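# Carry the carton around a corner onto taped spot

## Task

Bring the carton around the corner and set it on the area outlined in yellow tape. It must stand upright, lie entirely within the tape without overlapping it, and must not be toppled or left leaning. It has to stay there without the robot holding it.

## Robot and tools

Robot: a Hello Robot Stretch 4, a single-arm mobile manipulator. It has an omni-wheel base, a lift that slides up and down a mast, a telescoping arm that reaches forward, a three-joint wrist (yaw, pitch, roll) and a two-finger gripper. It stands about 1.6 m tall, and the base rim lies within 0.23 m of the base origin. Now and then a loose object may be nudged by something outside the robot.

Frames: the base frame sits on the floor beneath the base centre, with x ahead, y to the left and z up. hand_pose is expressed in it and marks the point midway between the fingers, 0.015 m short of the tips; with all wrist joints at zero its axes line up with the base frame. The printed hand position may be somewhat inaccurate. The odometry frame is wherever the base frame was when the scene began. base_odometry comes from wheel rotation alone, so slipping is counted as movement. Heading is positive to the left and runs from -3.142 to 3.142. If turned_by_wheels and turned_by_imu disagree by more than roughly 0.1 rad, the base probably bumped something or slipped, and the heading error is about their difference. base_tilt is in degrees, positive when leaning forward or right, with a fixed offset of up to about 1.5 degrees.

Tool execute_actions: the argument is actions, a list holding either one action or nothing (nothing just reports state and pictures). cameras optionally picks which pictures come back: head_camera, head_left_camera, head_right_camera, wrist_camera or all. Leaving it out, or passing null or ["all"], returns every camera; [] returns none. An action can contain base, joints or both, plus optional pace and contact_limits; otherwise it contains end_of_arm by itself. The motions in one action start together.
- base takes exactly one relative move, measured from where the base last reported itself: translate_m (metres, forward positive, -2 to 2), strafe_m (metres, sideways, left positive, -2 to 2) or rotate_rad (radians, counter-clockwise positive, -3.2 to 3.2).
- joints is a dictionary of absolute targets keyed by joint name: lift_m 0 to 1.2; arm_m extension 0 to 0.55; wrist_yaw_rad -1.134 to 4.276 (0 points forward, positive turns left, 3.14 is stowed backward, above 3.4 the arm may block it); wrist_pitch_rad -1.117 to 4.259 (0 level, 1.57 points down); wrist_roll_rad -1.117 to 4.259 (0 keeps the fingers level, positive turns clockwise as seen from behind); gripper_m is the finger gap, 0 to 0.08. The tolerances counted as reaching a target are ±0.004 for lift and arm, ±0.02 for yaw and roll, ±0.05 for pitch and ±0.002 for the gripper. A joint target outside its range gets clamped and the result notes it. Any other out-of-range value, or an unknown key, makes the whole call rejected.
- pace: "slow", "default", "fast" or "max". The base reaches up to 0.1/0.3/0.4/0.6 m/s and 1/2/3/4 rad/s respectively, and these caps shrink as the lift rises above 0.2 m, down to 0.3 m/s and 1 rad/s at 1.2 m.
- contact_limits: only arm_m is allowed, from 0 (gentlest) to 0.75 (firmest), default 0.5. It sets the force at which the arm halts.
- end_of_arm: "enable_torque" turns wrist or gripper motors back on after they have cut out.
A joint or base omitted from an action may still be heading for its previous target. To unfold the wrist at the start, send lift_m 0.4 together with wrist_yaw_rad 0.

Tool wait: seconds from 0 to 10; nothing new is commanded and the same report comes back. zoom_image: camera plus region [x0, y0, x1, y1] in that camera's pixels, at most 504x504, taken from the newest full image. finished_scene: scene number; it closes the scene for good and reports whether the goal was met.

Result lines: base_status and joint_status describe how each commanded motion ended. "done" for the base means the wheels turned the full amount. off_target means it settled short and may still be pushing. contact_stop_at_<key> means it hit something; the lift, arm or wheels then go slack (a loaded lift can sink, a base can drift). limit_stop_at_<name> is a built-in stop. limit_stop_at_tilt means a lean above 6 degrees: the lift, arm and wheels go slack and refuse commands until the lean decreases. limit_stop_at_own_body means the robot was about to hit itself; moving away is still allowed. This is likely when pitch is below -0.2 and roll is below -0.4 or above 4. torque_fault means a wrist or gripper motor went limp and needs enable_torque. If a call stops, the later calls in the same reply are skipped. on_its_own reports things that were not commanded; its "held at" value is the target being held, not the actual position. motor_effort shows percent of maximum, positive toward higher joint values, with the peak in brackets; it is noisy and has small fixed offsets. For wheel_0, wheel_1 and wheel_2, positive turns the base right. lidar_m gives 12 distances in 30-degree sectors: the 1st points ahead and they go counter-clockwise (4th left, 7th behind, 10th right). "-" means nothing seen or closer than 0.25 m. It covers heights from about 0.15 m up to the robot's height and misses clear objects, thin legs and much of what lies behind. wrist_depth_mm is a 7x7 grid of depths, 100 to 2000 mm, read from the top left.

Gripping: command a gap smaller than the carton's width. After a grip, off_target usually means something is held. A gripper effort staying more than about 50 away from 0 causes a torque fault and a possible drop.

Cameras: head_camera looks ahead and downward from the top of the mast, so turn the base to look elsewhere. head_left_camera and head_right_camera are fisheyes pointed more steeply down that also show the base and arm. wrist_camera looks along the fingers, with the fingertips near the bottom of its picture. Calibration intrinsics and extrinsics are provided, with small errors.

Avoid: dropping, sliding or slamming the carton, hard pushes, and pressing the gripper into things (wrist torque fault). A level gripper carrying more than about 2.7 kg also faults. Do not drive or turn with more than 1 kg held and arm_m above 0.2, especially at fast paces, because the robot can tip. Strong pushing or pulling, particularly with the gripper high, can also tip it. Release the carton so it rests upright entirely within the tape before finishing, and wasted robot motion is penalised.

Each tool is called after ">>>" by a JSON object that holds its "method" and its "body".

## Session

>>> {"method": "execute_actions", "body": {"actions": []}}

Scene clock: 0.00 s.
base_odometry: x=+0.000 y=+0.000 heading=+0.000 (m, m, rad; odometry frame)
turned_by_wheels: +0.000 (rad since the last result)
turned_by_imu: +0.000 (rad since the last result)
base_tilt: forward=+0.3 right=-0.6 (deg)
lidar_m: 0.74 0.75 0.67 0.61 0.60 0.79 1.33 1.18 0.75 0.69 0.69 0.82
base_status: not commanded
joint_positions: lift_m=+0.183 arm_m=-0.001 wrist_yaw_rad=+3.219 wrist_pitch_rad=-0.017 wrist_roll_rad=+0.002 gripper_m=+0.040
joint_status: not commanded
motor_effort: lift_m=+21 arm_m=+0 wrist_yaw_rad=-3 wrist_pitch_rad=-9 wrist_roll_rad=-1 gripper_m=+1 wheel_0=+0 wheel_1=+0 wheel_2=+0 (%)
hand_pose: x=-0.0484 y=+0.0708 z=+0.3653 quat_wxyz=(-0.038, +0.008, +0.001, +0.999) (m; base frame)
wrist_depth_mm: - 136 183 - 1576 917 699 / - 107 135 1618 1576 946 707 / - 112 135 1618 1661 946 699 / - 129 157 1576 1576 946 699 / 203 1863 1618 1618 1661 946 691 / 220 1464 1430 1464 1308 946 707 / 216 1025 132 960 105 809 691
pictures: head_camera, head_left_camera, head_right_camera, wrist_camera
camera_calibration (this result's frames):
wrist_camera: T_world_to_cam=[[-0.026162, 0.999656, 0.00170093, -0.0821198], [-0.0419639, 0.000601776, -0.999119, 0.425839], [-0.998777, -0.0262103, 0.0419337, 0.0867732], [0, 0, 0, 1]] pos_world=[0.102388, 0.0841097, 0.421965]
Images, in order (width x height): head_camera 420x560, head_left_camera 420x672, head_right_camera 420x672, wrist_camera 616x392.

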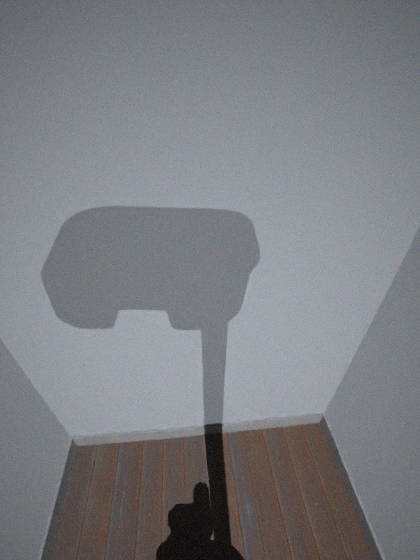

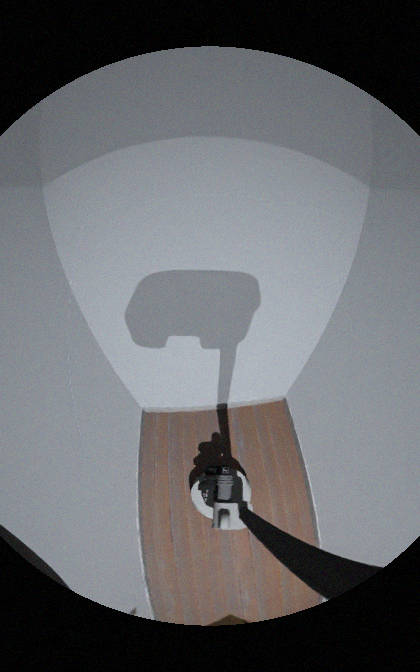

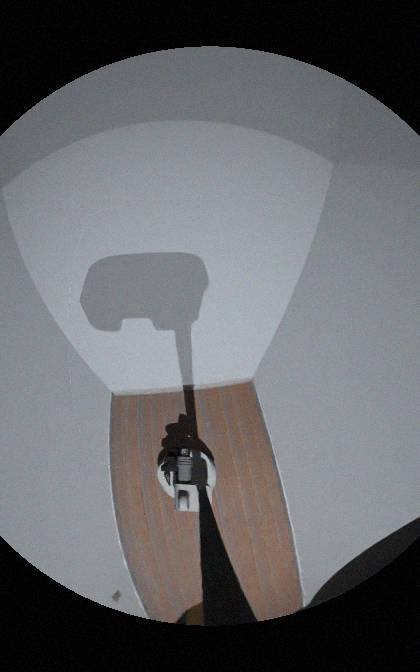

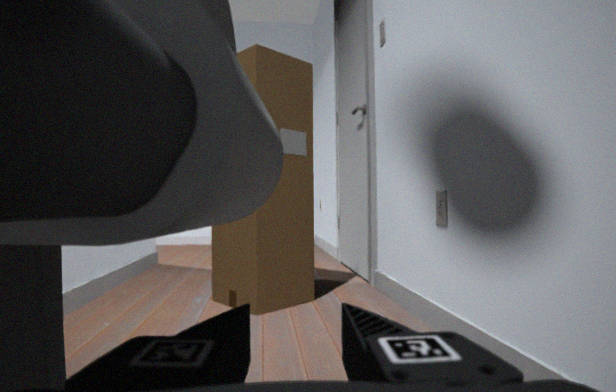

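>>> {"method": "execute_actions", "body": {"actions": [{"base": {"rotate_rad": 3.1}, "pace": "fast"}], "cameras": ["head_camera", "head_left_camera", "head_right_camera"]}}

Scene clock: 4.90 s.
base_odometry: x=+0.000 y=+0.000 heading=+3.100 (m, m, rad; odometry frame)
turned_by_wheels: +3.100 (rad since the last result)
turned_by_imu: +3.118 (rad since the last result)
base_tilt: forward=+0.3 right=-0.3 (deg)
lidar_m: 1.32 1.25 0.76 0.68 0.69 0.84 0.74 0.74 0.69 0.61 0.62 0.74
base_status: done
joint_positions: lift_m=+0.183 arm_m=+0.000 wrist_yaw_rad=+3.219 wrist_pitch_rad=-0.017 wrist_roll_rad=+0.002 gripper_m=+0.040
joint_status: not commanded
motor_effort: lift_m=+21(20) arm_m=-1(1) wrist_yaw_rad=-1(1) wrist_pitch_rad=-8(7) wrist_roll_rad=-1(1) gripper_m=+1(1) wheel_0=+0(9) wheel_1=+0(9) wheel_2=+1(11) (%)
hand_pose: x=-0.0483 y=+0.0708 z=+0.3653 quat_wxyz=(-0.038, +0.008, +0.001, +0.999) (m; base frame)
wrist_depth_mm: - 136 182 891 946 946 750 / - 107 135 878 917 946 750 / - 112 135 891 917 960 759 / - 129 157 878 904 931 759 / 202 809 854 891 904 931 750 / 219 820 831 878 904 931 759 / 216 788 132 866 105 854 741
pictures: head_camera, head_left_camera, head_right_camera
Images, in order (width x height): head_camera 420x560, head_left_camera 420x672, head_right_camera 420x672.

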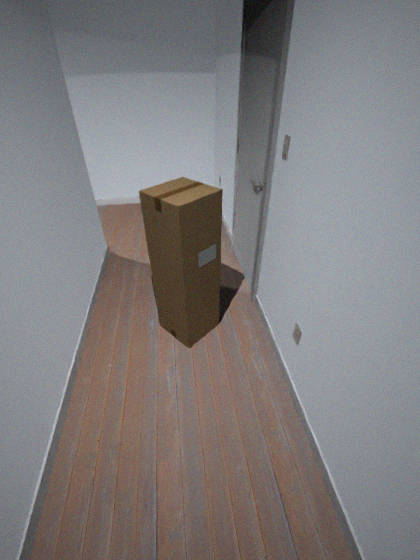

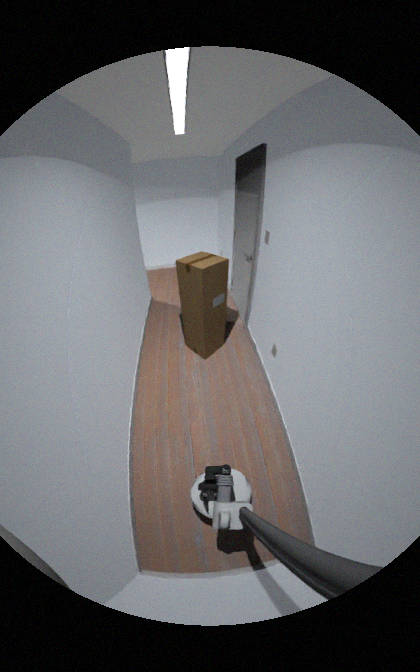

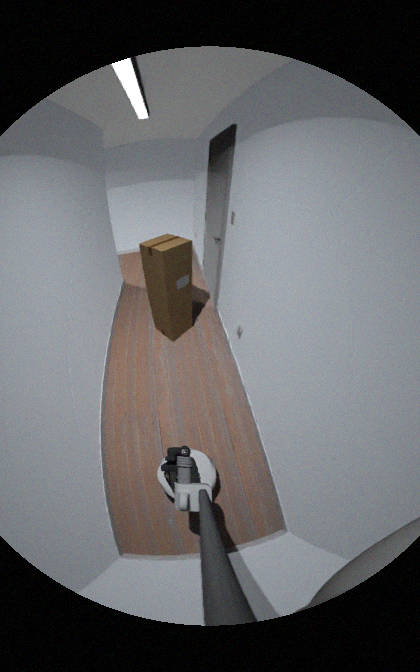

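>>> {"method": "zoom_image", "body": {"camera": "head_camera", "region": [60, 160, 300, 360]}}

Region (60, 160, 300, 360) of head_camera's 420x560 image, scaled by 2.100, with more detail than that image has.

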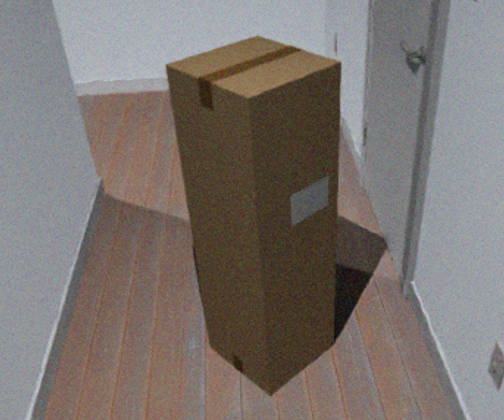

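>>> {"method": "execute_actions", "body": {"actions": [{"base": {"translate_m": 1.0}, "pace": "fast"}], "cameras": []}}

>>> {"method": "execute_actions", "body": {"actions": [{"base": {"rotate_rad": 2.42}, "pace": "fast"}], "cameras": []}}

>>> {"method": "execute_actions", "body": {"actions": [{"base": {"translate_m": -0.21}}], "cameras": ["head_right_camera"]}}

>>> {"method": "zoom_image", "body": {"camera": "head_right_camera", "region": [150, 390, 400, 570]}}

Scene clock: 51.87 s.
base_odometry: x=-0.999 y=+0.041 heading=+3.100 (m, m, rad; odometry frame)
turned_by_wheels: +0.000 (rad since the last result)
turned_by_imu: -0.001 (rad since the last result)
base_tilt: forward=+0.3 right=-0.4 (deg)
lidar_m: 0.44 0.36 0.99 0.86 0.87 1.09 1.73 0.79 0.48 0.41 0.42 0.50
base_status: done
joint_positions: lift_m=+0.183 arm_m=+0.000 wrist_yaw_rad=+3.219 wrist_pitch_rad=-0.017 wrist_roll_rad=+0.002 gripper_m=+0.040
joint_status: not commanded
motor_effort: lift_m=+20(21) arm_m=-1(1) wrist_yaw_rad=-1(2) wrist_pitch_rad=-9(8) wrist_roll_rad=-1(2) gripper_m=+1(0) wheel_0=-1(5) wheel_1=+0(7) wheel_2=+1(15) (%)
hand_pose: x=-0.0483 y=+0.0708 z=+0.3653 quat_wxyz=(-0.038, +0.008, +0.001, +0.999) (m; base frame)
wrist_depth_mm: - 136 182 1863 1863 1308 991 / - 107 135 1863 1921 1308 976 / - 112 135 1863 1921 1308 976 / - 129 157 1863 1983 1336 976 / 203 1430 1756 1863 1808 1308 991 / 220 1336 1537 1499 1499 1255 976 / 216 1042 131 976 105 991 904
pictures: none
No camera images: the call's "cameras" was empty. Leave "cameras" out to get every camera's image.

Scene clock: 53.93 s.
base_odometry: x=-0.999 y=+0.041 heading=-0.763 (m, m, rad; odometry frame)
turned_by_wheels: +2.420 (rad since the last result)
turned_by_imu: +2.435 (rad since the last result)
base_tilt: forward=+0.2 right=-0.4 (deg)
lidar_m: 0.96 1.47 1.14 0.55 0.41 0.40 0.45 0.53 0.37 0.38 0.89 0.87
base_status: done
joint_positions: lift_m=+0.183 arm_m=+0.000 wrist_yaw_rad=+3.218 wrist_pitch_rad=-0.017 wrist_roll_rad=+0.002 gripper_m=+0.040
joint_status: not commanded
motor_effort: lift_m=+20(20) arm_m=-1(1) wrist_yaw_rad=-3(0) wrist_pitch_rad=-7(9) wrist_roll_rad=-2(1) gripper_m=+1(0) wheel_0=+0(11) wheel_1=+0(8) wheel_2=+1(13) (%)
hand_pose: x=-0.0483 y=+0.0708 z=+0.3653 quat_wxyz=(-0.038, +0.008, +0.001, +0.999) (m; base frame)
wrist_depth_mm: - 136 182 609 504 433 387 / - 107 135 597 508 436 389 / - 112 135 585 504 430 387 / - 129 157 603 504 433 387 / 203 891 741 597 500 433 387 / 219 917 715 597 480 430 384 / 216 991 131 597 105 402 384
pictures: none
No camera images: the call's "cameras" was empty. Leave "cameras" out to get every camera's image.

Scene clock: 56.03 s.
base_odometry: x=-1.151 y=+0.187 heading=-0.763 (m, m, rad; odometry frame)
turned_by_wheels: +0.000 (rad since the last result)
turned_by_imu: -0.001 (rad since the last result)
base_tilt: forward=+0.2 right=-0.5 (deg)
lidar_m: 1.14 1.74 0.72 0.32 0.25 0.25 0.28 0.45 0.38 0.35 0.37 1.05
base_status: done
joint_positions: lift_m=+0.183 arm_m=+0.000 wrist_yaw_rad=+3.218 wrist_pitch_rad=-0.017 wrist_roll_rad=+0.002 gripper_m=+0.040
joint_status: not commanded
motor_effort: lift_m=+20(20) arm_m=-1(1) wrist_yaw_rad=-2(4) wrist_pitch_rad=-9(11) wrist_roll_rad=-1(1) gripper_m=+2(1) wheel_0=-1(7) wheel_1=-2(7) wheel_2=-2(7) (%)
hand_pose: x=-0.0483 y=+0.0708 z=+0.3653 quat_wxyz=(-0.038, +0.008, +0.001, +0.999) (m; base frame)
wrist_depth_mm: - 136 182 389 325 278 251 / - 107 135 387 325 278 250 / - 112 135 375 324 278 250 / - 129 157 387 324 274 247 / 203 574 473 387 324 273 246 / 220 627 459 384 309 274 246 / 216 661 132 384 105 259 248
pictures: head_right_camera
Images, in order (width x height): head_right_camera 420x672.

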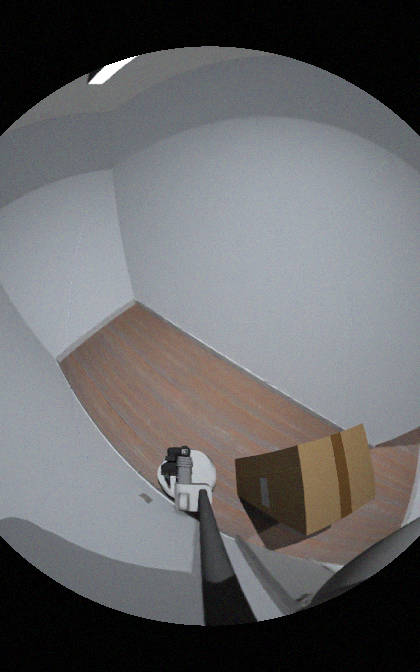

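Region (150, 390, 400, 570) of head_right_camera's 420x672 image, scaled by 2.016, with more detail than that image has; it fills the top 363 rows of this view, and the rest is white.

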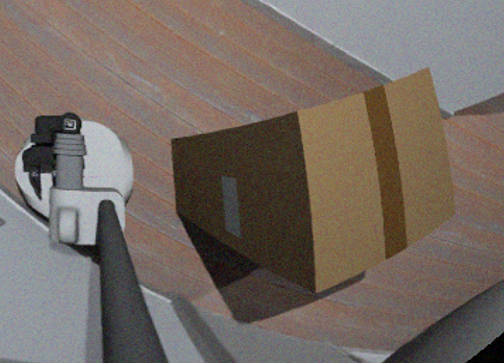

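>>> {"method": "execute_actions", "body": {"actions": [{"base": {"strafe_m": -0.16}, "pace": "slow"}], "cameras": []}}

>>> {"method": "execute_actions", "body": {"actions": [{"base": {"translate_m": 0.06}}], "cameras": []}}

>>> {"method": "execute_actions", "body": {"actions": [{"base": {"rotate_rad": -0.2}, "pace": "slow"}], "cameras": []}}

>>> {"method": "execute_actions", "body": {"actions": [{"base": {"strafe_m": -0.22}, "pace": "slow"}], "cameras": ["head_right_camera"]}}

>>> {"method": "zoom_image", "body": {"camera": "head_right_camera", "region": [150, 390, 400, 570]}}

Scene clock: 81.47 s.
base_odometry: x=-1.261 y=+0.071 heading=-0.763 (m, m, rad; odometry frame)
turned_by_wheels: +0.000 (rad since the last result)
turned_by_imu: -0.001 (rad since the last result)
base_tilt: forward=+0.3 right=-0.4 (deg)
lidar_m: 1.03 1.58 0.95 0.45 0.35 0.34 0.38 0.57 0.25 0.25 0.25 0.95
base_status: done
joint_positions: lift_m=+0.183 arm_m=+0.000 wrist_yaw_rad=+3.218 wrist_pitch_rad=-0.017 wrist_roll_rad=+0.002 gripper_m=+0.040
joint_status: not commanded
motor_effort: lift_m=+20(20) arm_m=-1(1) wrist_yaw_rad=-2(2) wrist_pitch_rad=-8(9) wrist_roll_rad=-1(1) gripper_m=+1(1) wheel_0=+2(5) wheel_1=-2(7) wheel_2=+0(2) (%)
hand_pose: x=-0.0483 y=+0.0708 z=+0.3653 quat_wxyz=(-0.038, +0.008, +0.001, +0.999) (m; base frame)
wrist_depth_mm: - 136 183 512 430 366 332 / - 107 135 512 430 368 330 / - 112 135 500 433 368 330 / - 129 157 508 430 368 329 / 203 699 627 508 430 370 329 / 220 788 603 508 407 368 327 / 216 854 131 508 105 342 329
pictures: none
No camera images: the call's "cameras" was empty. Leave "cameras" out to get every camera's image.

Scene clock: 82.73 s.
base_odometry: x=-1.218 y=+0.030 heading=-0.763 (m, m, rad; odometry frame)
turned_by_wheels: +0.000 (rad since the last result)
turned_by_imu: +0.000 (rad since the last result)
base_tilt: forward=+0.2 right=-0.5 (deg)
lidar_m: 0.98 1.50 1.07 0.51 0.38 0.40 0.42 0.31 0.25 0.25 0.92 0.90
base_status: done
joint_positions: lift_m=+0.183 arm_m=+0.000 wrist_yaw_rad=+3.218 wrist_pitch_rad=-0.017 wrist_roll_rad=+0.002 gripper_m=+0.040
joint_status: not commanded
motor_effort: lift_m=+21(20) arm_m=-1(1) wrist_yaw_rad=-2(2) wrist_pitch_rad=-9(8) wrist_roll_rad=-1(1) gripper_m=+0(2) wheel_0=+1(4) wheel_1=+3(5) wheel_2=+0(11) (%)
hand_pose: x=-0.0483 y=+0.0708 z=+0.3653 quat_wxyz=(-0.038, +0.008, +0.001, +0.999) (m; base frame)
wrist_depth_mm: - 136 182 574 480 413 368 / - 107 135 574 480 415 368 / - 112 135 559 480 413 370 / - 129 157 569 477 413 368 / 203 820 707 574 484 410 368 / 219 891 676 569 462 413 366 / 216 931 131 569 105 384 368
pictures: none
No camera images: the call's "cameras" was empty. Leave "cameras" out to get every camera's image.

Scene clock: 83.90 s.
base_odometry: x=-1.218 y=+0.030 heading=-0.962 (m, m, rad; odometry frame)
turned_by_wheels: -0.199 (rad since the last result)
turned_by_imu: -0.201 (rad since the last result)
base_tilt: forward=+0.2 right=-0.6 (deg)
lidar_m: 0.91 1.20 1.94 0.63 0.43 0.38 0.41 0.54 0.25 0.25 0.25 0.90
base_status: done
joint_positions: lift_m=+0.183 arm_m=+0.000 wrist_yaw_rad=+3.218 wrist_pitch_rad=-0.017 wrist_roll_rad=+0.002 gripper_m=+0.040
joint_status: not commanded
motor_effort: lift_m=+20(21) arm_m=-1(1) wrist_yaw_rad=-2(0) wrist_pitch_rad=-8(9) wrist_roll_rad=-1(1) gripper_m=+0(1) wheel_0=+7(7) wheel_1=-1(6) wheel_2=+4(6) (%)
hand_pose: x=-0.0483 y=+0.0708 z=+0.3653 quat_wxyz=(-0.038, +0.008, +0.001, +0.999) (m; base frame)
wrist_depth_mm: - 136 183 535 469 421 392 / - 107 135 530 473 424 389 / - 112 135 517 469 424 392 / - 129 157 525 469 421 384 / 203 668 597 530 469 424 387 / 219 691 585 525 452 421 384 / 216 691 131 525 105 402 384
pictures: none
No camera images: the call's "cameras" was empty. Leave "cameras" out to get every camera's image.

Scene clock: 87.23 s.
base_odometry: x=-1.398 y=-0.096 heading=-0.962 (m, m, rad; odometry frame)
turned_by_wheels: +0.000 (rad since the last result)
turned_by_imu: -0.001 (rad since the last result)
base_tilt: forward=+0.3 right=-0.4 (deg)
lidar_m: 0.83 1.09 2.14 0.78 0.53 0.49 0.50 0.64 0.25 0.25 0.25 0.80
base_status: done
joint_positions: lift_m=+0.183 arm_m=+0.000 wrist_yaw_rad=+3.218 wrist_pitch_rad=-0.017 wrist_roll_rad=+0.002 gripper_m=+0.040
joint_status: not commanded
motor_effort: lift_m=+20(20) arm_m=-1(2) wrist_yaw_rad=+0(3) wrist_pitch_rad=-9(7) wrist_roll_rad=-1(1) gripper_m=+1(1) wheel_0=+7(12) wheel_1=-7(12) wheel_2=+0(3) (%)
hand_pose: x=-0.0483 y=+0.0708 z=+0.3653 quat_wxyz=(-0.038, +0.008, +0.001, +0.999) (m; base frame)
wrist_depth_mm: - 136 182 640 569 508 469 / - 107 135 640 574 508 469 / - 112 135 627 569 508 469 / - 129 157 640 569 508 473 / 202 778 691 634 564 512 469 / 220 809 691 627 544 508 466 / 216 831 131 627 105 484 466
pictures: head_right_camera
Images, in order (width x height): head_right_camera 420x672.

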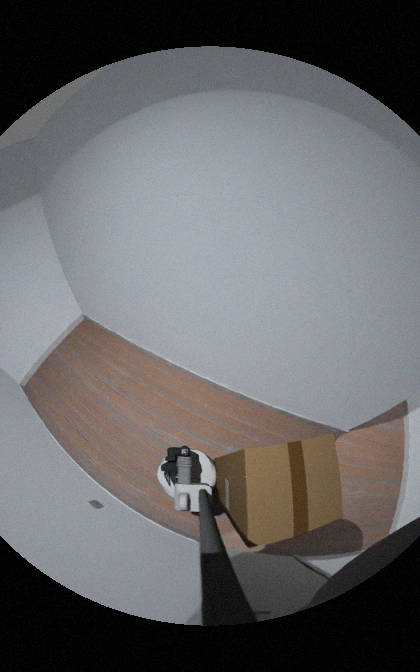

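Region (150, 390, 400, 570) of head_right_camera's 420x672 image, scaled by 2.016, with more detail than that image has; it fills the top 363 rows of this view, and the rest is white.

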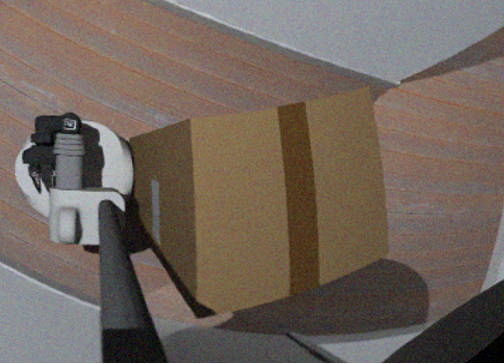

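>>> {"method": "execute_actions", "body": {"actions": [{"base": {"strafe_m": 0.01}}], "cameras": []}}

>>> {"method": "execute_actions", "body": {"actions": [{"base": {"translate_m": 0.05}}], "cameras": []}}

>>> {"method": "execute_actions", "body": {"actions": [{"base": {"rotate_rad": -0.15}, "pace": "slow"}], "cameras": []}}

>>> {"method": "execute_actions", "body": {"actions": [{"base": {"strafe_m": -0.3}}], "cameras": ["head_right_camera"]}}

>>> {"method": "zoom_image", "body": {"camera": "head_right_camera", "region": [150, 390, 400, 570]}}

Scene clock: 97.57 s.
base_odometry: x=-1.390 y=-0.090 heading=-0.962 (m, m, rad; odometry frame)
turned_by_wheels: +0.000 (rad since the last result)
turned_by_imu: -0.001 (rad since the last result)
base_tilt: forward=+0.2 right=-0.4 (deg)
lidar_m: 0.82 1.06 2.13 0.77 0.51 0.48 0.49 0.64 0.25 0.25 0.25 0.80
base_status: done
joint_positions: lift_m=+0.183 arm_m=+0.000 wrist_yaw_rad=+3.218 wrist_pitch_rad=-0.017 wrist_roll_rad=+0.002 gripper_m=+0.040
joint_status: not commanded
motor_effort: lift_m=+20(20) arm_m=-1(1) wrist_yaw_rad=-3(2) wrist_pitch_rad=-7(9) wrist_roll_rad=-1(1) gripper_m=+0(1) wheel_0=+0(6) wheel_1=+2(7) wheel_2=+0(1) (%)
hand_pose: x=-0.0483 y=+0.0708 z=+0.3653 quat_wxyz=(-0.038, +0.008, +0.001, +0.999) (m; base frame)
wrist_depth_mm: - 137 182 640 564 504 462 / - 107 135 640 564 504 469 / - 112 135 621 564 504 466 / - 129 157 634 564 508 466 / 202 778 691 627 559 508 466 / 220 820 691 634 544 504 462 / 216 842 131 627 105 473 459
pictures: none
No camera images: the call's "cameras" was empty. Leave "cameras" out to get every camera's image.

Scene clock: 98.73 s.
base_odometry: x=-1.362 y=-0.131 heading=-0.962 (m, m, rad; odometry frame)
turned_by_wheels: +0.000 (rad since the last result)
turned_by_imu: +0.000 (rad since the last result)
base_tilt: forward=+0.2 right=-0.3 (deg)
lidar_m: 0.79 1.03 2.11 0.82 0.58 0.53 0.54 0.30 0.25 0.25 0.25 0.75
base_status: done
joint_positions: lift_m=+0.183 arm_m=+0.000 wrist_yaw_rad=+3.218 wrist_pitch_rad=-0.017 wrist_roll_rad=+0.002 gripper_m=+0.040
joint_status: not commanded
motor_effort: lift_m=+20(20) arm_m=-1(1) wrist_yaw_rad=-2(1) wrist_pitch_rad=-8(10) wrist_roll_rad=-1(1) gripper_m=+1(1) wheel_0=+1(6) wheel_1=+1(7) wheel_2=+0(9) (%)
hand_pose: x=-0.0483 y=+0.0708 z=+0.3653 quat_wxyz=(-0.038, +0.008, +0.001, +0.999) (m; base frame)
wrist_depth_mm: - 136 182 683 615 544 504 / - 107 135 683 609 544 504 / - 112 135 676 609 549 504 / - 129 157 676 609 544 504 / 202 842 750 676 609 549 508 / 220 866 741 683 585 544 500 / 216 904 131 683 105 517 496
pictures: none
No camera images: the call's "cameras" was empty. Leave "cameras" out to get every camera's image.

Scene clock: 99.80 s.
base_odometry: x=-1.362 y=-0.131 heading=-1.112 (m, m, rad; odometry frame)
turned_by_wheels: -0.150 (rad since the last result)
turned_by_imu: -0.151 (rad since the last result)
base_tilt: forward=+0.2 right=-0.6 (deg)
lidar_m: 0.76 0.91 1.69 1.02 0.62 0.51 0.53 0.62 0.25 0.25 0.25 0.76
base_status: done
joint_positions: lift_m=+0.183 arm_m=+0.000 wrist_yaw_rad=+3.218 wrist_pitch_rad=-0.017 wrist_roll_rad=+0.002 gripper_m=+0.040
joint_status: not commanded
motor_effort: lift_m=+20(20) arm_m=-1(1) wrist_yaw_rad=-3(2) wrist_pitch_rad=-10(9) wrist_roll_rad=-1(1) gripper_m=-1(1) wheel_0=+2(3) wheel_1=+2(6) wheel_2=+2(5) (%)
hand_pose: x=-0.0483 y=+0.0708 z=+0.3653 quat_wxyz=(-0.038, +0.008, +0.001, +0.999) (m; base frame)
wrist_depth_mm: - 136 183 661 609 564 535 / - 107 135 661 609 564 530 / - 112 135 647 603 564 535 / - 129 157 654 609 564 525 / 202 723 715 654 609 559 525 / 219 759 699 654 591 559 525 / 217 768 131 647 105 544 521
pictures: none
No camera images: the call's "cameras" was empty. Leave "cameras" out to get every camera's image.

Scene clock: 102.13 s.
base_odometry: x=-1.630 y=-0.264 heading=-1.112 (m, m, rad; odometry frame)
turned_by_wheels: +0.000 (rad since the last result)
turned_by_imu: -0.001 (rad since the last result)
base_tilt: forward=+0.3 right=-0.4 (deg)
lidar_m: 0.68 0.81 1.50 1.16 0.71 0.61 0.60 0.72 0.25 0.25 0.25 0.68
base_status: done
joint_positions: lift_m=+0.183 arm_m=+0.000 wrist_yaw_rad=+3.219 wrist_pitch_rad=-0.017 wrist_roll_rad=+0.002 gripper_m=+0.040
joint_status: not commanded
motor_effort: lift_m=+20(20) arm_m=-1(1) wrist_yaw_rad=-1(4) wrist_pitch_rad=-9(6) wrist_roll_rad=-1(1) gripper_m=+1(0) wheel_0=+5(18) wheel_1=-7(16) wheel_2=+0(0) (%)
hand_pose: x=-0.0483 y=+0.0708 z=+0.3653 quat_wxyz=(-0.039, +0.008, +0.001, +0.999) (m; base frame)
wrist_depth_mm: - 136 183 732 699 647 609 / - 107 135 732 691 640 603 / - 112 135 715 699 654 603 / - 129 157 715 691 640 603 / 202 854 788 723 691 640 597 / 219 878 778 707 676 640 603 / 216 878 132 715 105 615 597
pictures: head_right_camera
Images, in order (width x height): head_right_camera 420x672.

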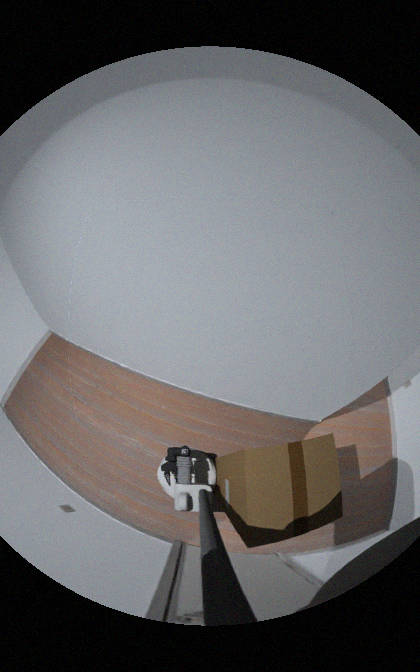

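Region (150, 390, 400, 570) of head_right_camera's 420x672 image, scaled by 2.016, with more detail than that image has; it fills the top 363 rows of this view, and the rest is white.

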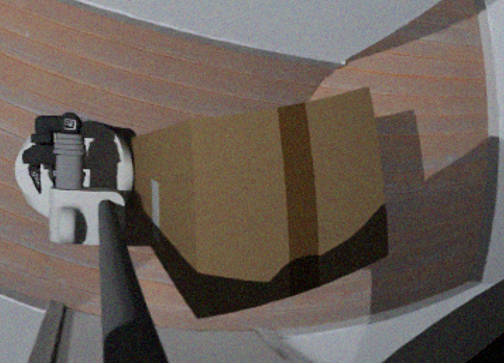

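>>> {"method": "execute_actions", "body": {"actions": [{"base": {"strafe_m": -0.5}}], "cameras": ["head_right_camera"]}}

>>> {"method": "zoom_image", "body": {"camera": "head_right_camera", "region": [150, 390, 400, 570]}}

Scene clock: 115.90 s.
base_odometry: x=-2.078 y=-0.485 heading=-1.112 (m, m, rad; odometry frame)
turned_by_wheels: +0.000 (rad since the last result)
turned_by_imu: -0.002 (rad since the last result)
base_tilt: forward=+0.3 right=-0.4 (deg)
lidar_m: 0.52 0.64 1.16 1.47 0.86 0.74 0.75 0.88 0.25 0.25 0.25 0.52
base_status: done
joint_positions: lift_m=+0.183 arm_m=+0.000 wrist_yaw_rad=+3.219 wrist_pitch_rad=-0.017 wrist_roll_rad=+0.002 gripper_m=+0.040
joint_status: not commanded
motor_effort: lift_m=+20(21) arm_m=-1(1) wrist_yaw_rad=-2(3) wrist_pitch_rad=-12(8) wrist_roll_rad=-1(2) gripper_m=+1(0) wheel_0=+6(16) wheel_1=-7(16) wheel_2=+0(2) (%)
hand_pose: x=-0.0483 y=+0.0708 z=+0.3653 quat_wxyz=(-0.038, +0.008, +0.001, +0.999) (m; base frame)
wrist_depth_mm: - 136 182 904 820 759 715 / - 107 135 878 831 759 707 / - 112 135 866 820 759 715 / - 129 157 878 820 750 715 / 202 1042 960 891 831 759 715 / 220 1098 946 891 798 759 707 / 216 1025 132 891 105 732 715
pictures: head_right_camera
Images, in order (width x height): head_right_camera 420x672.

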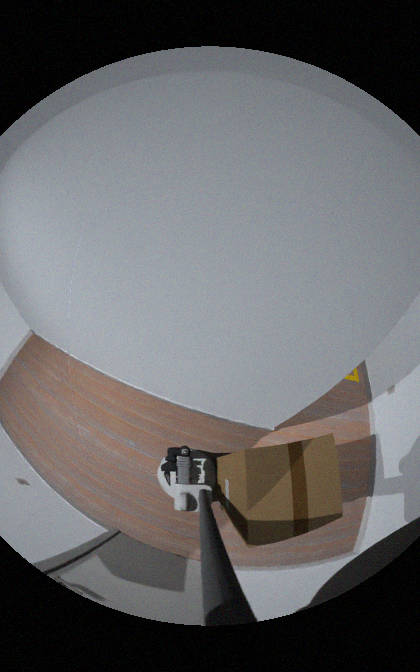

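Region (150, 390, 400, 570) of head_right_camera's 420x672 image, scaled by 2.016, with more detail than that image has; it fills the top 363 rows of this view, and the rest is white.

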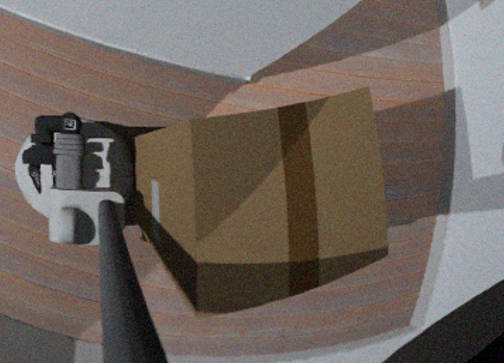

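>>> {"method": "execute_actions", "body": {"actions": [{"base": {"strafe_m": -0.42}}], "cameras": ["head_right_camera"]}}

>>> {"method": "zoom_image", "body": {"camera": "head_right_camera", "region": [150, 330, 420, 570]}}

Scene clock: 131.00 s.
base_odometry: x=-2.454 y=-0.671 heading=-1.112 (m, m, rad; odometry frame)
turned_by_wheels: +0.000 (rad since the last result)
turned_by_imu: -0.002 (rad since the last result)
base_tilt: forward=+0.2 right=-0.4 (deg)
lidar_m: 0.40 0.46 0.91 1.72 1.00 0.89 0.87 1.07 0.25 0.25 0.25 0.39
base_status: done
joint_positions: lift_m=+0.183 arm_m=+0.000 wrist_yaw_rad=+3.219 wrist_pitch_rad=-0.017 wrist_roll_rad=+0.002 gripper_m=+0.040
joint_status: not commanded
motor_effort: lift_m=+20(20) arm_m=-1(2) wrist_yaw_rad=-1(3) wrist_pitch_rad=-8(9) wrist_roll_rad=-1(1) gripper_m=+1(0) wheel_0=+5(17) wheel_1=-7(16) wheel_2=+0(0) (%)
hand_pose: x=-0.0483 y=+0.0708 z=+0.3653 quat_wxyz=(-0.038, +0.008, +0.001, +0.999) (m; base frame)
wrist_depth_mm: - 136 183 1025 946 878 820 / - 107 135 1042 946 878 820 / - 112 135 1042 931 866 820 / - 129 157 1025 946 878 820 / 202 1205 1118 1025 931 866 809 / 220 1205 1098 1025 904 866 809 / 216 1008 131 960 105 842 820
pictures: head_right_camera
Images, in order (width x height): head_right_camera 420x672.

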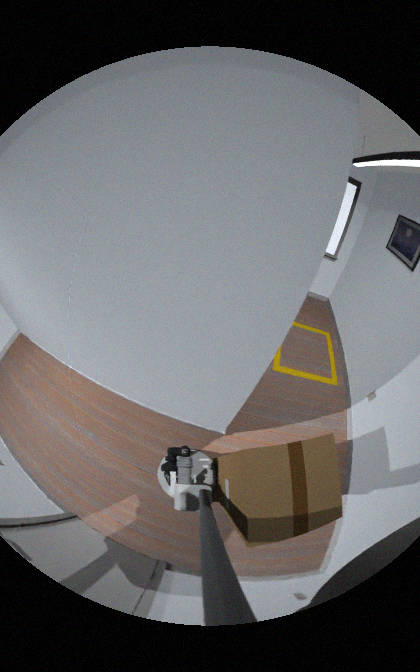

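Region (150, 330, 420, 570) of head_right_camera's 420x672 image, scaled by 1.867, with more detail than that image has.

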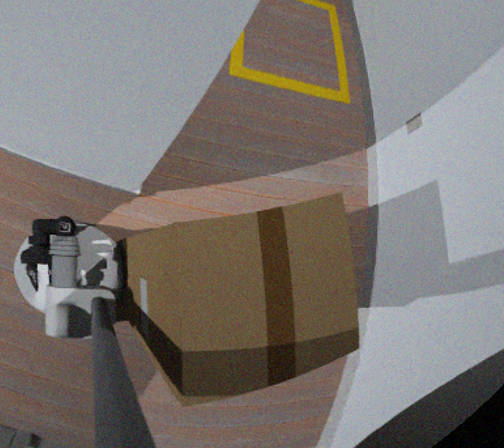

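>>> {"method": "execute_actions", "body": {"actions": [{"base": {"strafe_m": 0.012}}], "cameras": []}}

>>> {"method": "execute_actions", "body": {"actions": [{"base": {"translate_m": -0.06}}], "cameras": []}}

>>> {"method": "execute_actions", "body": {"actions": [{"base": {"rotate_rad": 0.22}, "pace": "slow"}], "cameras": []}}

>>> {"method": "execute_actions", "body": {"actions": [{"base": {"strafe_m": -0.21}, "pace": "slow"}], "cameras": ["head_right_camera"]}}

>>> {"method": "zoom_image", "body": {"camera": "head_right_camera", "region": [150, 390, 400, 570]}}

Scene clock: 163.53 s.
base_odometry: x=-2.444 y=-0.666 heading=-1.112 (m, m, rad; odometry frame)
turned_by_wheels: +0.000 (rad since the last result)
turned_by_imu: -0.001 (rad since the last result)
base_tilt: forward=+0.4 right=-0.5 (deg)
lidar_m: 0.40 0.48 0.91 1.69 1.00 0.87 0.85 1.06 0.25 0.25 0.25 0.39
base_status: done
joint_positions: lift_m=+0.183 arm_m=+0.000 wrist_yaw_rad=+3.219 wrist_pitch_rad=-0.017 wrist_roll_rad=+0.002 gripper_m=+0.040
joint_status: not commanded
motor_effort: lift_m=+20(20) arm_m=-1(1) wrist_yaw_rad=-1(4) wrist_pitch_rad=-7(6) wrist_roll_rad=-1(1) gripper_m=+0(1) wheel_0=+2(6) wheel_1=+0(7) wheel_2=+0(4) (%)
hand_pose: x=-0.0483 y=+0.0708 z=+0.3653 quat_wxyz=(-0.038, +0.008, +0.001, +0.999) (m; base frame)
wrist_depth_mm: - 136 182 1042 946 878 820 / - 107 135 1060 946 866 820 / - 112 135 1025 946 866 820 / - 129 157 1042 931 866 820 / 202 1205 1098 1025 917 878 809 / 219 1205 1098 1008 917 866 820 / 217 1008 131 960 105 831 820
pictures: none
No camera images: the call's "cameras" was empty. Leave "cameras" out to get every camera's image.

Scene clock: 164.80 s.
base_odometry: x=-2.470 y=-0.612 heading=-1.112 (m, m, rad; odometry frame)
turned_by_wheels: +0.000 (rad since the last result)
turned_by_imu: +0.000 (rad since the last result)
base_tilt: forward=+0.3 right=-0.4 (deg)
lidar_m: 0.46 0.55 1.03 1.59 0.94 0.81 0.80 1.01 0.25 0.25 0.25 0.46
base_status: done
joint_positions: lift_m=+0.183 arm_m=+0.000 wrist_yaw_rad=+3.219 wrist_pitch_rad=-0.017 wrist_roll_rad=+0.002 gripper_m=+0.040
joint_status: not commanded
motor_effort: lift_m=+20(20) arm_m=-1(1) wrist_yaw_rad=-2(4) wrist_pitch_rad=-9(7) wrist_roll_rad=-1(1) gripper_m=+1(1) wheel_0=-1(5) wheel_1=-1(5) wheel_2=+0(7) (%)
hand_pose: x=-0.0483 y=+0.0708 z=+0.3653 quat_wxyz=(-0.038, +0.008, +0.001, +0.999) (m; base frame)
wrist_depth_mm: - 136 182 991 891 831 778 / - 107 135 976 891 820 768 / - 112 135 960 878 831 768 / - 129 157 960 878 820 759 / 202 1138 1042 991 866 820 768 / 219 1138 1042 976 866 798 759 / 216 1008 132 946 105 788 768
pictures: none
No camera images: the call's "cameras" was empty. Leave "cameras" out to get every camera's image.

Scene clock: 166.03 s.
base_odometry: x=-2.470 y=-0.612 heading=-0.893 (m, m, rad; odometry frame)
turned_by_wheels: +0.220 (rad since the last result)
turned_by_imu: +0.221 (rad since the last result)
base_tilt: forward=+0.3 right=-0.5 (deg)
lidar_m: 0.48 0.68 1.82 1.21 0.86 0.80 0.87 1.20 0.25 0.25 0.25 0.45
base_status: done
joint_positions: lift_m=+0.183 arm_m=+0.000 wrist_yaw_rad=+3.219 wrist_pitch_rad=-0.017 wrist_roll_rad=+0.002 gripper_m=+0.040
joint_status: not commanded
motor_effort: lift_m=+20(20) arm_m=-1(2) wrist_yaw_rad=-1(1) wrist_pitch_rad=-5(8) wrist_roll_rad=-1(1) gripper_m=+1(1) wheel_0=-1(6) wheel_1=-2(5) wheel_2=-2(3) (%)
hand_pose: x=-0.0483 y=+0.0708 z=+0.3653 quat_wxyz=(-0.038, +0.008, +0.001, +0.999) (m; base frame)
wrist_depth_mm: - 136 183 1060 917 798 723 / - 107 135 1060 931 798 723 / - 112 135 1042 917 798 723 / - 129 157 1042 917 798 715 / 202 1397 1229 1060 917 788 723 / 219 1366 1205 1042 891 798 723 / 216 1025 132 946 105 759 723
pictures: none
No camera images: the call's "cameras" was empty. Leave "cameras" out to get every camera's image.

Scene clock: 169.27 s.
base_odometry: x=-2.634 y=-0.744 heading=-0.893 (m, m, rad; odometry frame)
turned_by_wheels: +0.000 (rad since the last result)
turned_by_imu: -0.002 (rad since the last result)
base_tilt: forward=+0.2 right=-0.4 (deg)
lidar_m: 0.36 0.53 1.42 1.31 0.96 0.92 0.98 1.34 0.25 0.25 0.25 0.36
base_status: done
joint_positions: lift_m=+0.183 arm_m=+0.000 wrist_yaw_rad=+3.219 wrist_pitch_rad=-0.017 wrist_roll_rad=+0.002 gripper_m=+0.040
joint_status: not commanded
motor_effort: lift_m=+21(20) arm_m=-1(1) wrist_yaw_rad=-3(3) wrist_pitch_rad=-8(8) wrist_roll_rad=-1(1) gripper_m=+0(0) wheel_0=+7(9) wheel_1=-9(13) wheel_2=-2(2) (%)
hand_pose: x=-0.0483 y=+0.0708 z=+0.3653 quat_wxyz=(-0.038, +0.008, +0.001, +0.999) (m; base frame)
wrist_depth_mm: - 136 183 1205 1025 917 820 / - 107 135 1182 1042 917 809 / - 112 135 1160 1008 917 798 / - 129 157 1182 1025 904 809 / 202 1464 1366 1160 1025 904 798 / 220 1397 1336 1160 991 891 798 / 216 1008 131 976 105 842 798
pictures: head_right_camera
Images, in order (width x height): head_right_camera 420x672.

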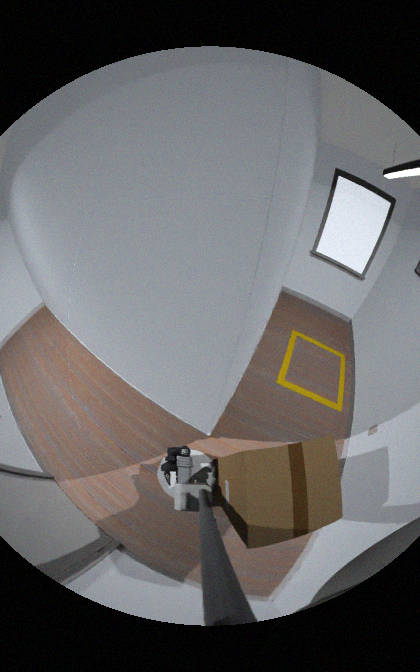

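Region (150, 390, 400, 570) of head_right_camera's 420x672 image, scaled by 2.016, with more detail than that image has; it fills the top 363 rows of this view, and the rest is white.

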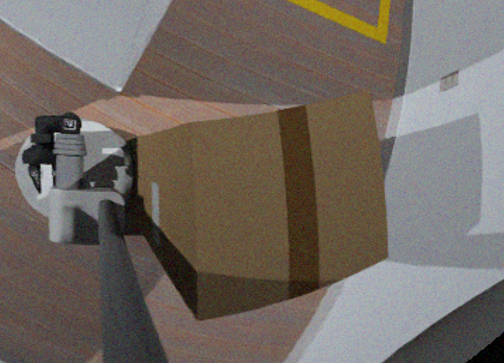

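>>> {"method": "execute_actions", "body": {"actions": [{"base": {"strafe_m": 0.012}}], "cameras": []}}

>>> {"method": "execute_actions", "body": {"actions": [{"base": {"translate_m": -0.06}}], "cameras": []}}

>>> {"method": "execute_actions", "body": {"actions": [{"base": {"rotate_rad": 0.22}, "pace": "slow"}], "cameras": []}}

>>> {"method": "execute_actions", "body": {"actions": [{"base": {"strafe_m": -0.21}, "pace": "slow"}], "cameras": ["head_right_camera"]}}

>>> {"method": "zoom_image", "body": {"camera": "head_right_camera", "region": [150, 390, 400, 570]}}

Scene clock: 175.47 s.
base_odometry: x=-2.624 y=-0.736 heading=-0.893 (m, m, rad; odometry frame)
turned_by_wheels: +0.000 (rad since the last result)
turned_by_imu: +0.000 (rad since the last result)
base_tilt: forward=+0.2 right=-0.4 (deg)
lidar_m: 0.39 0.52 1.42 1.29 0.94 0.90 0.97 1.35 0.25 0.25 0.25 0.36
base_status: done
joint_positions: lift_m=+0.183 arm_m=+0.000 wrist_yaw_rad=+3.219 wrist_pitch_rad=-0.017 wrist_roll_rad=+0.002 gripper_m=+0.040
joint_status: not commanded
motor_effort: lift_m=+20(20) arm_m=-1(1) wrist_yaw_rad=-4(2) wrist_pitch_rad=-8(8) wrist_roll_rad=-1(1) gripper_m=+0(1) wheel_0=+1(5) wheel_1=+2(6) wheel_2=+0(0) (%)
hand_pose: x=-0.0483 y=+0.0708 z=+0.3653 quat_wxyz=(-0.038, +0.008, +0.001, +0.999) (m; base frame)
wrist_depth_mm: - 137 182 1182 1025 904 809 / - 107 135 1182 1025 904 798 / - 112 135 1118 1008 904 809 / - 129 157 1160 1025 904 798 / 203 1464 1336 1160 1008 891 798 / 220 1397 1281 1160 960 904 798 / 216 1008 131 976 105 820 788
pictures: none
No camera images: the call's "cameras" was empty. Leave "cameras" out to get every camera's image.

Scene clock: 176.73 s.
base_odometry: x=-2.662 y=-0.689 heading=-0.893 (m, m, rad; odometry frame)
turned_by_wheels: +0.000 (rad since the last result)
turned_by_imu: +0.000 (rad since the last result)
base_tilt: forward=+0.2 right=-0.5 (deg)
lidar_m: 0.43 0.60 1.66 1.22 0.89 0.87 0.91 1.25 0.25 0.25 0.25 0.42
base_status: done
joint_positions: lift_m=+0.183 arm_m=+0.000 wrist_yaw_rad=+3.219 wrist_pitch_rad=-0.017 wrist_roll_rad=+0.002 gripper_m=+0.040
joint_status: not commanded
motor_effort: lift_m=+20(20) arm_m=-2(1) wrist_yaw_rad=-3(3) wrist_pitch_rad=-7(12) wrist_roll_rad=-1(1) gripper_m=+1(1) wheel_0=-1(4) wheel_1=-2(6) wheel_2=+1(9) (%)
hand_pose: x=-0.0483 y=+0.0708 z=+0.3653 quat_wxyz=(-0.038, +0.008, +0.001, +0.999) (m; base frame)
wrist_depth_mm: - 136 182 1098 976 854 768 / - 107 135 1118 976 866 768 / - 112 135 1078 976 842 750 / - 129 157 1118 960 866 750 / 203 1397 1281 1098 960 854 750 / 220 1366 1255 1098 917 842 741 / 216 1008 132 960 105 809 741
pictures: none
No camera images: the call's "cameras" was empty. Leave "cameras" out to get every camera's image.

Scene clock: 177.97 s.
base_odometry: x=-2.662 y=-0.689 heading=-0.673 (m, m, rad; odometry frame)
turned_by_wheels: +0.220 (rad since the last result)
turned_by_imu: +0.221 (rad since the last result)
base_tilt: forward=+0.5 right=-0.5 (deg)
lidar_m: 0.48 0.79 1.94 1.03 0.85 0.88 1.00 1.27 0.25 0.25 0.25 0.42
base_status: done
joint_positions: lift_m=+0.183 arm_m=+0.000 wrist_yaw_rad=+3.219 wrist_pitch_rad=-0.017 wrist_roll_rad=+0.002 gripper_m=+0.040
joint_status: not commanded
motor_effort: lift_m=+20(20) arm_m=-2(1) wrist_yaw_rad=-1(1) wrist_pitch_rad=-8(7) wrist_roll_rad=-1(1) gripper_m=+0(1) wheel_0=-2(7) wheel_1=-2(5) wheel_2=-1(6) (%)
hand_pose: x=-0.0483 y=+0.0708 z=+0.3653 quat_wxyz=(-0.038, +0.008, +0.001, +0.999) (m; base frame)
wrist_depth_mm: - 136 182 1255 1025 866 768 / - 107 135 1281 1042 866 759 / - 112 135 1255 1025 878 759 / - 129 157 1255 1042 866 750 / 203 1281 1499 1281 1025 866 768 / 219 1308 1464 1229 976 878 768 / 216 1025 132 976 105 809 750
pictures: none
No camera images: the call's "cameras" was empty. Leave "cameras" out to get every camera's image.

Scene clock: 181.20 s.
base_odometry: x=-2.793 y=-0.853 heading=-0.673 (m, m, rad; odometry frame)
turned_by_wheels: +0.000 (rad since the last result)
turned_by_imu: -0.002 (rad since the last result)
base_tilt: forward=+0.4 right=-0.5 (deg)
lidar_m: 0.32 0.52 2.24 1.20 1.02 1.02 1.15 1.11 0.25 0.25 0.25 0.46
base_status: done
joint_positions: lift_m=+0.183 arm_m=+0.000 wrist_yaw_rad=+3.219 wrist_pitch_rad=-0.017 wrist_roll_rad=+0.002 gripper_m=+0.040
joint_status: not commanded
motor_effort: lift_m=+20(20) arm_m=-1(1) wrist_yaw_rad=-2(2) wrist_pitch_rad=-5(7) wrist_roll_rad=-1(1) gripper_m=+1(0) wheel_0=+6(11) wheel_1=-9(13) wheel_2=+0(1) (%)
hand_pose: x=-0.0483 y=+0.0708 z=+0.3653 quat_wxyz=(-0.038, +0.008, +0.001, +0.999) (m; base frame)
wrist_depth_mm: - 136 183 1464 1182 991 878 / - 107 136 1464 1182 1025 866 / - 112 135 1397 1182 1008 891 / - 129 157 1430 1182 1008 878 / 203 1160 1464 1464 1229 1008 891 / 219 1182 1336 1366 1118 1008 878 / 216 1025 131 960 105 931 854
pictures: head_right_camera
Images, in order (width x height): head_right_camera 420x672.

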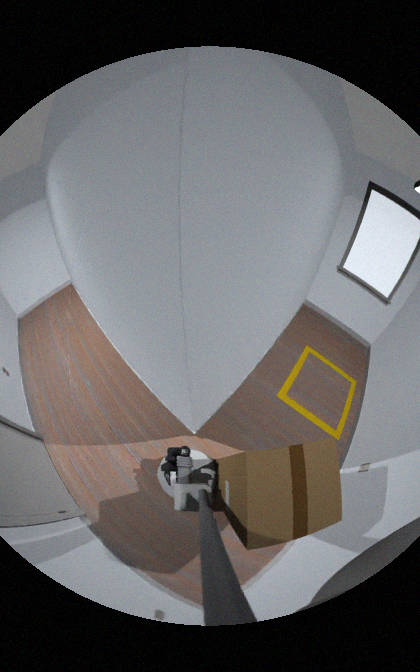

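Region (150, 390, 400, 570) of head_right_camera's 420x672 image, scaled by 2.016, with more detail than that image has; it fills the top 363 rows of this view, and the rest is white.

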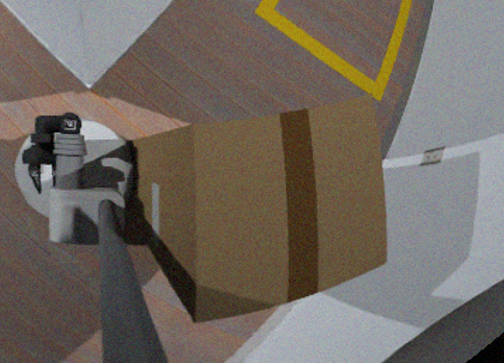

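>>> {"method": "execute_actions", "body": {"actions": [{"base": {"strafe_m": 0.012}}], "cameras": []}}

>>> {"method": "execute_actions", "body": {"actions": [{"base": {"translate_m": -0.06}}], "cameras": []}}

>>> {"method": "execute_actions", "body": {"actions": [{"base": {"rotate_rad": 0.22}, "pace": "slow"}], "cameras": []}}

>>> {"method": "execute_actions", "body": {"actions": [{"base": {"strafe_m": -0.21}, "pace": "slow"}], "cameras": ["head_right_camera"]}}

>>> {"method": "zoom_image", "body": {"camera": "head_right_camera", "region": [150, 390, 400, 570]}}

Scene clock: 195.67 s.
base_odometry: x=-2.785 y=-0.844 heading=-0.673 (m, m, rad; odometry frame)
turned_by_wheels: +0.000 (rad since the last result)
turned_by_imu: -0.001 (rad since the last result)
base_tilt: forward=+0.3 right=-0.5 (deg)
lidar_m: 0.34 0.55 2.24 1.20 1.01 1.01 1.16 1.12 0.25 0.25 0.25 0.43
base_status: done
joint_positions: lift_m=+0.183 arm_m=+0.000 wrist_yaw_rad=+3.219 wrist_pitch_rad=-0.017 wrist_roll_rad=+0.002 gripper_m=+0.040
joint_status: not commanded
motor_effort: lift_m=+20(21) arm_m=-1(1) wrist_yaw_rad=+0(1) wrist_pitch_rad=-8(8) wrist_roll_rad=-1(1) gripper_m=+1(0) wheel_0=+0(8) wheel_1=+1(7) wheel_2=+0(2) (%)
hand_pose: x=-0.0483 y=+0.0708 z=+0.3653 quat_wxyz=(-0.038, +0.008, +0.001, +0.999) (m; base frame)
wrist_depth_mm: - 136 182 1499 1182 991 878 / - 107 135 1464 1205 991 866 / - 112 135 1430 1182 1008 878 / - 129 157 1430 1182 1008 866 / 202 1182 1430 1464 1205 991 878 / 220 1182 1336 1366 1118 976 866 / 216 1025 132 960 105 917 854
pictures: none
No camera images: the call's "cameras" was empty. Leave "cameras" out to get every camera's image.

Scene clock: 196.93 s.
base_odometry: x=-2.832 y=-0.806 heading=-0.674 (m, m, rad; odometry frame)
turned_by_wheels: +0.000 (rad since the last result)
turned_by_imu: -0.001 (rad since the last result)
base_tilt: forward=+0.4 right=-0.4 (deg)
lidar_m: 0.41 0.63 2.15 1.13 0.98 0.96 1.11 1.09 0.25 0.25 0.25 0.52
base_status: done
joint_positions: lift_m=+0.183 arm_m=+0.000 wrist_yaw_rad=+3.219 wrist_pitch_rad=-0.017 wrist_roll_rad=+0.002 gripper_m=+0.040
joint_status: not commanded
motor_effort: lift_m=+20(21) arm_m=-1(1) wrist_yaw_rad=-4(3) wrist_pitch_rad=-7(7) wrist_roll_rad=-1(1) gripper_m=+1(1) wheel_0=-2(5) wheel_1=-2(6) wheel_2=-1(10) (%)
hand_pose: x=-0.0483 y=+0.0708 z=+0.3653 quat_wxyz=(-0.038, +0.008, +0.001, +0.999) (m; base frame)
wrist_depth_mm: - 136 182 1366 1138 946 831 / - 107 135 1366 1160 976 842 / - 112 135 1336 1138 960 842 / - 129 157 1397 1138 946 831 / 202 1138 1397 1397 1138 960 831 / 219 1138 1336 1366 1078 960 831 / 216 1008 131 960 105 866 820
pictures: none
No camera images: the call's "cameras" was empty. Leave "cameras" out to get every camera's image.

Scene clock: 198.17 s.
base_odometry: x=-2.832 y=-0.806 heading=-0.455 (m, m, rad; odometry frame)
turned_by_wheels: +0.219 (rad since the last result)
turned_by_imu: +0.221 (rad since the last result)
base_tilt: forward=+0.3 right=-0.3 (deg)
lidar_m: 0.44 1.01 1.49 1.01 0.96 1.00 1.16 1.07 0.25 0.25 0.25 0.38
base_status: done
joint_positions: lift_m=+0.183 arm_m=+0.000 wrist_yaw_rad=+3.219 wrist_pitch_rad=-0.017 wrist_roll_rad=+0.002 gripper_m=+0.040
joint_status: not commanded
motor_effort: lift_m=+20(20) arm_m=-1(2) wrist_yaw_rad=+0(0) wrist_pitch_rad=-8(10) wrist_roll_rad=-1(1) gripper_m=+1(0) wheel_0=-2(5) wheel_1=-5(6) wheel_2=-3(6) (%)
hand_pose: x=-0.0483 y=+0.0708 z=+0.3653 quat_wxyz=(-0.038, +0.008, +0.001, +0.999) (m; base frame)
wrist_depth_mm: - 136 182 1464 1281 1008 866 / - 107 135 1464 1336 1042 866 / - 112 135 1397 1308 1042 866 / - 129 157 1430 1336 1042 866 / 202 1078 1255 1430 1336 1025 866 / 220 1098 1205 1366 1205 1025 854 / 216 1008 131 976 105 917 854
pictures: none
No camera images: the call's "cameras" was empty. Leave "cameras" out to get every camera's image.

Scene clock: 201.40 s.
base_odometry: x=-2.924 y=-0.995 heading=-0.455 (m, m, rad; odometry frame)
turned_by_wheels: -0.001 (rad since the last result)
turned_by_imu: -0.003 (rad since the last result)
base_tilt: forward=+0.2 right=-0.4 (deg)
lidar_m: 0.39 0.50 1.81 1.19 1.14 1.16 1.02 0.95 0.25 0.25 0.25 0.55
base_status: done
joint_positions: lift_m=+0.183 arm_m=+0.000 wrist_yaw_rad=+3.219 wrist_pitch_rad=-0.017 wrist_roll_rad=+0.002 gripper_m=+0.040
joint_status: not commanded
motor_effort: lift_m=+20(20) arm_m=-1(1) wrist_yaw_rad=-5(2) wrist_pitch_rad=-8(8) wrist_roll_rad=-1(1) gripper_m=+2(1) wheel_0=+5(11) wheel_1=-10(14) wheel_2=-1(4) (%)
hand_pose: x=-0.0483 y=+0.0708 z=+0.3653 quat_wxyz=(-0.038, +0.008, +0.001, +0.999) (m; base frame)
wrist_depth_mm: - 136 182 1308 1499 1205 991 / - 107 136 1308 1464 1229 1008 / - 112 135 1308 1464 1205 1008 / - 129 157 1308 1464 1205 1025 / 202 976 1138 1281 1464 1205 1008 / 220 991 1078 1255 1397 1182 1008 / 216 931 131 960 105 991 931
pictures: head_right_camera
Images, in order (width x height): head_right_camera 420x672.

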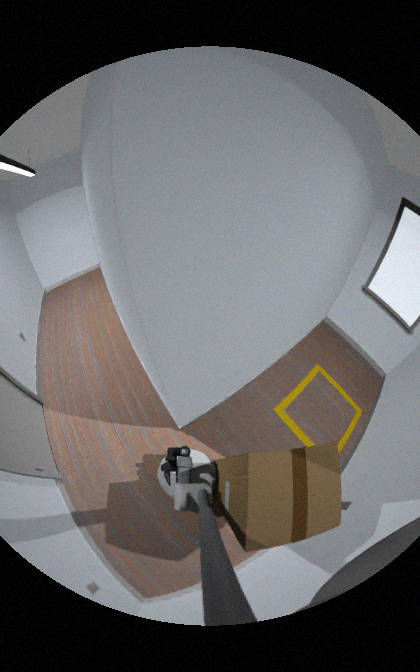

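Region (150, 390, 400, 570) of head_right_camera's 420x672 image, scaled by 2.016, with more detail than that image has; it fills the top 363 rows of this view, and the rest is white.

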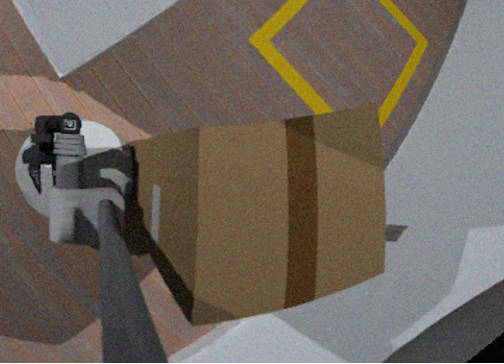

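>>> {"method": "zoom_image", "body": {"camera": "head_right_camera", "region": [160, 340, 400, 480]}}

Region (160, 340, 400, 480) of head_right_camera's 420x672 image, scaled by 2.100, with more detail than that image has; it fills the top 294 rows of this view, and the rest is white.

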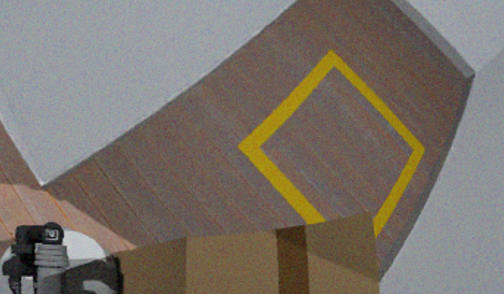

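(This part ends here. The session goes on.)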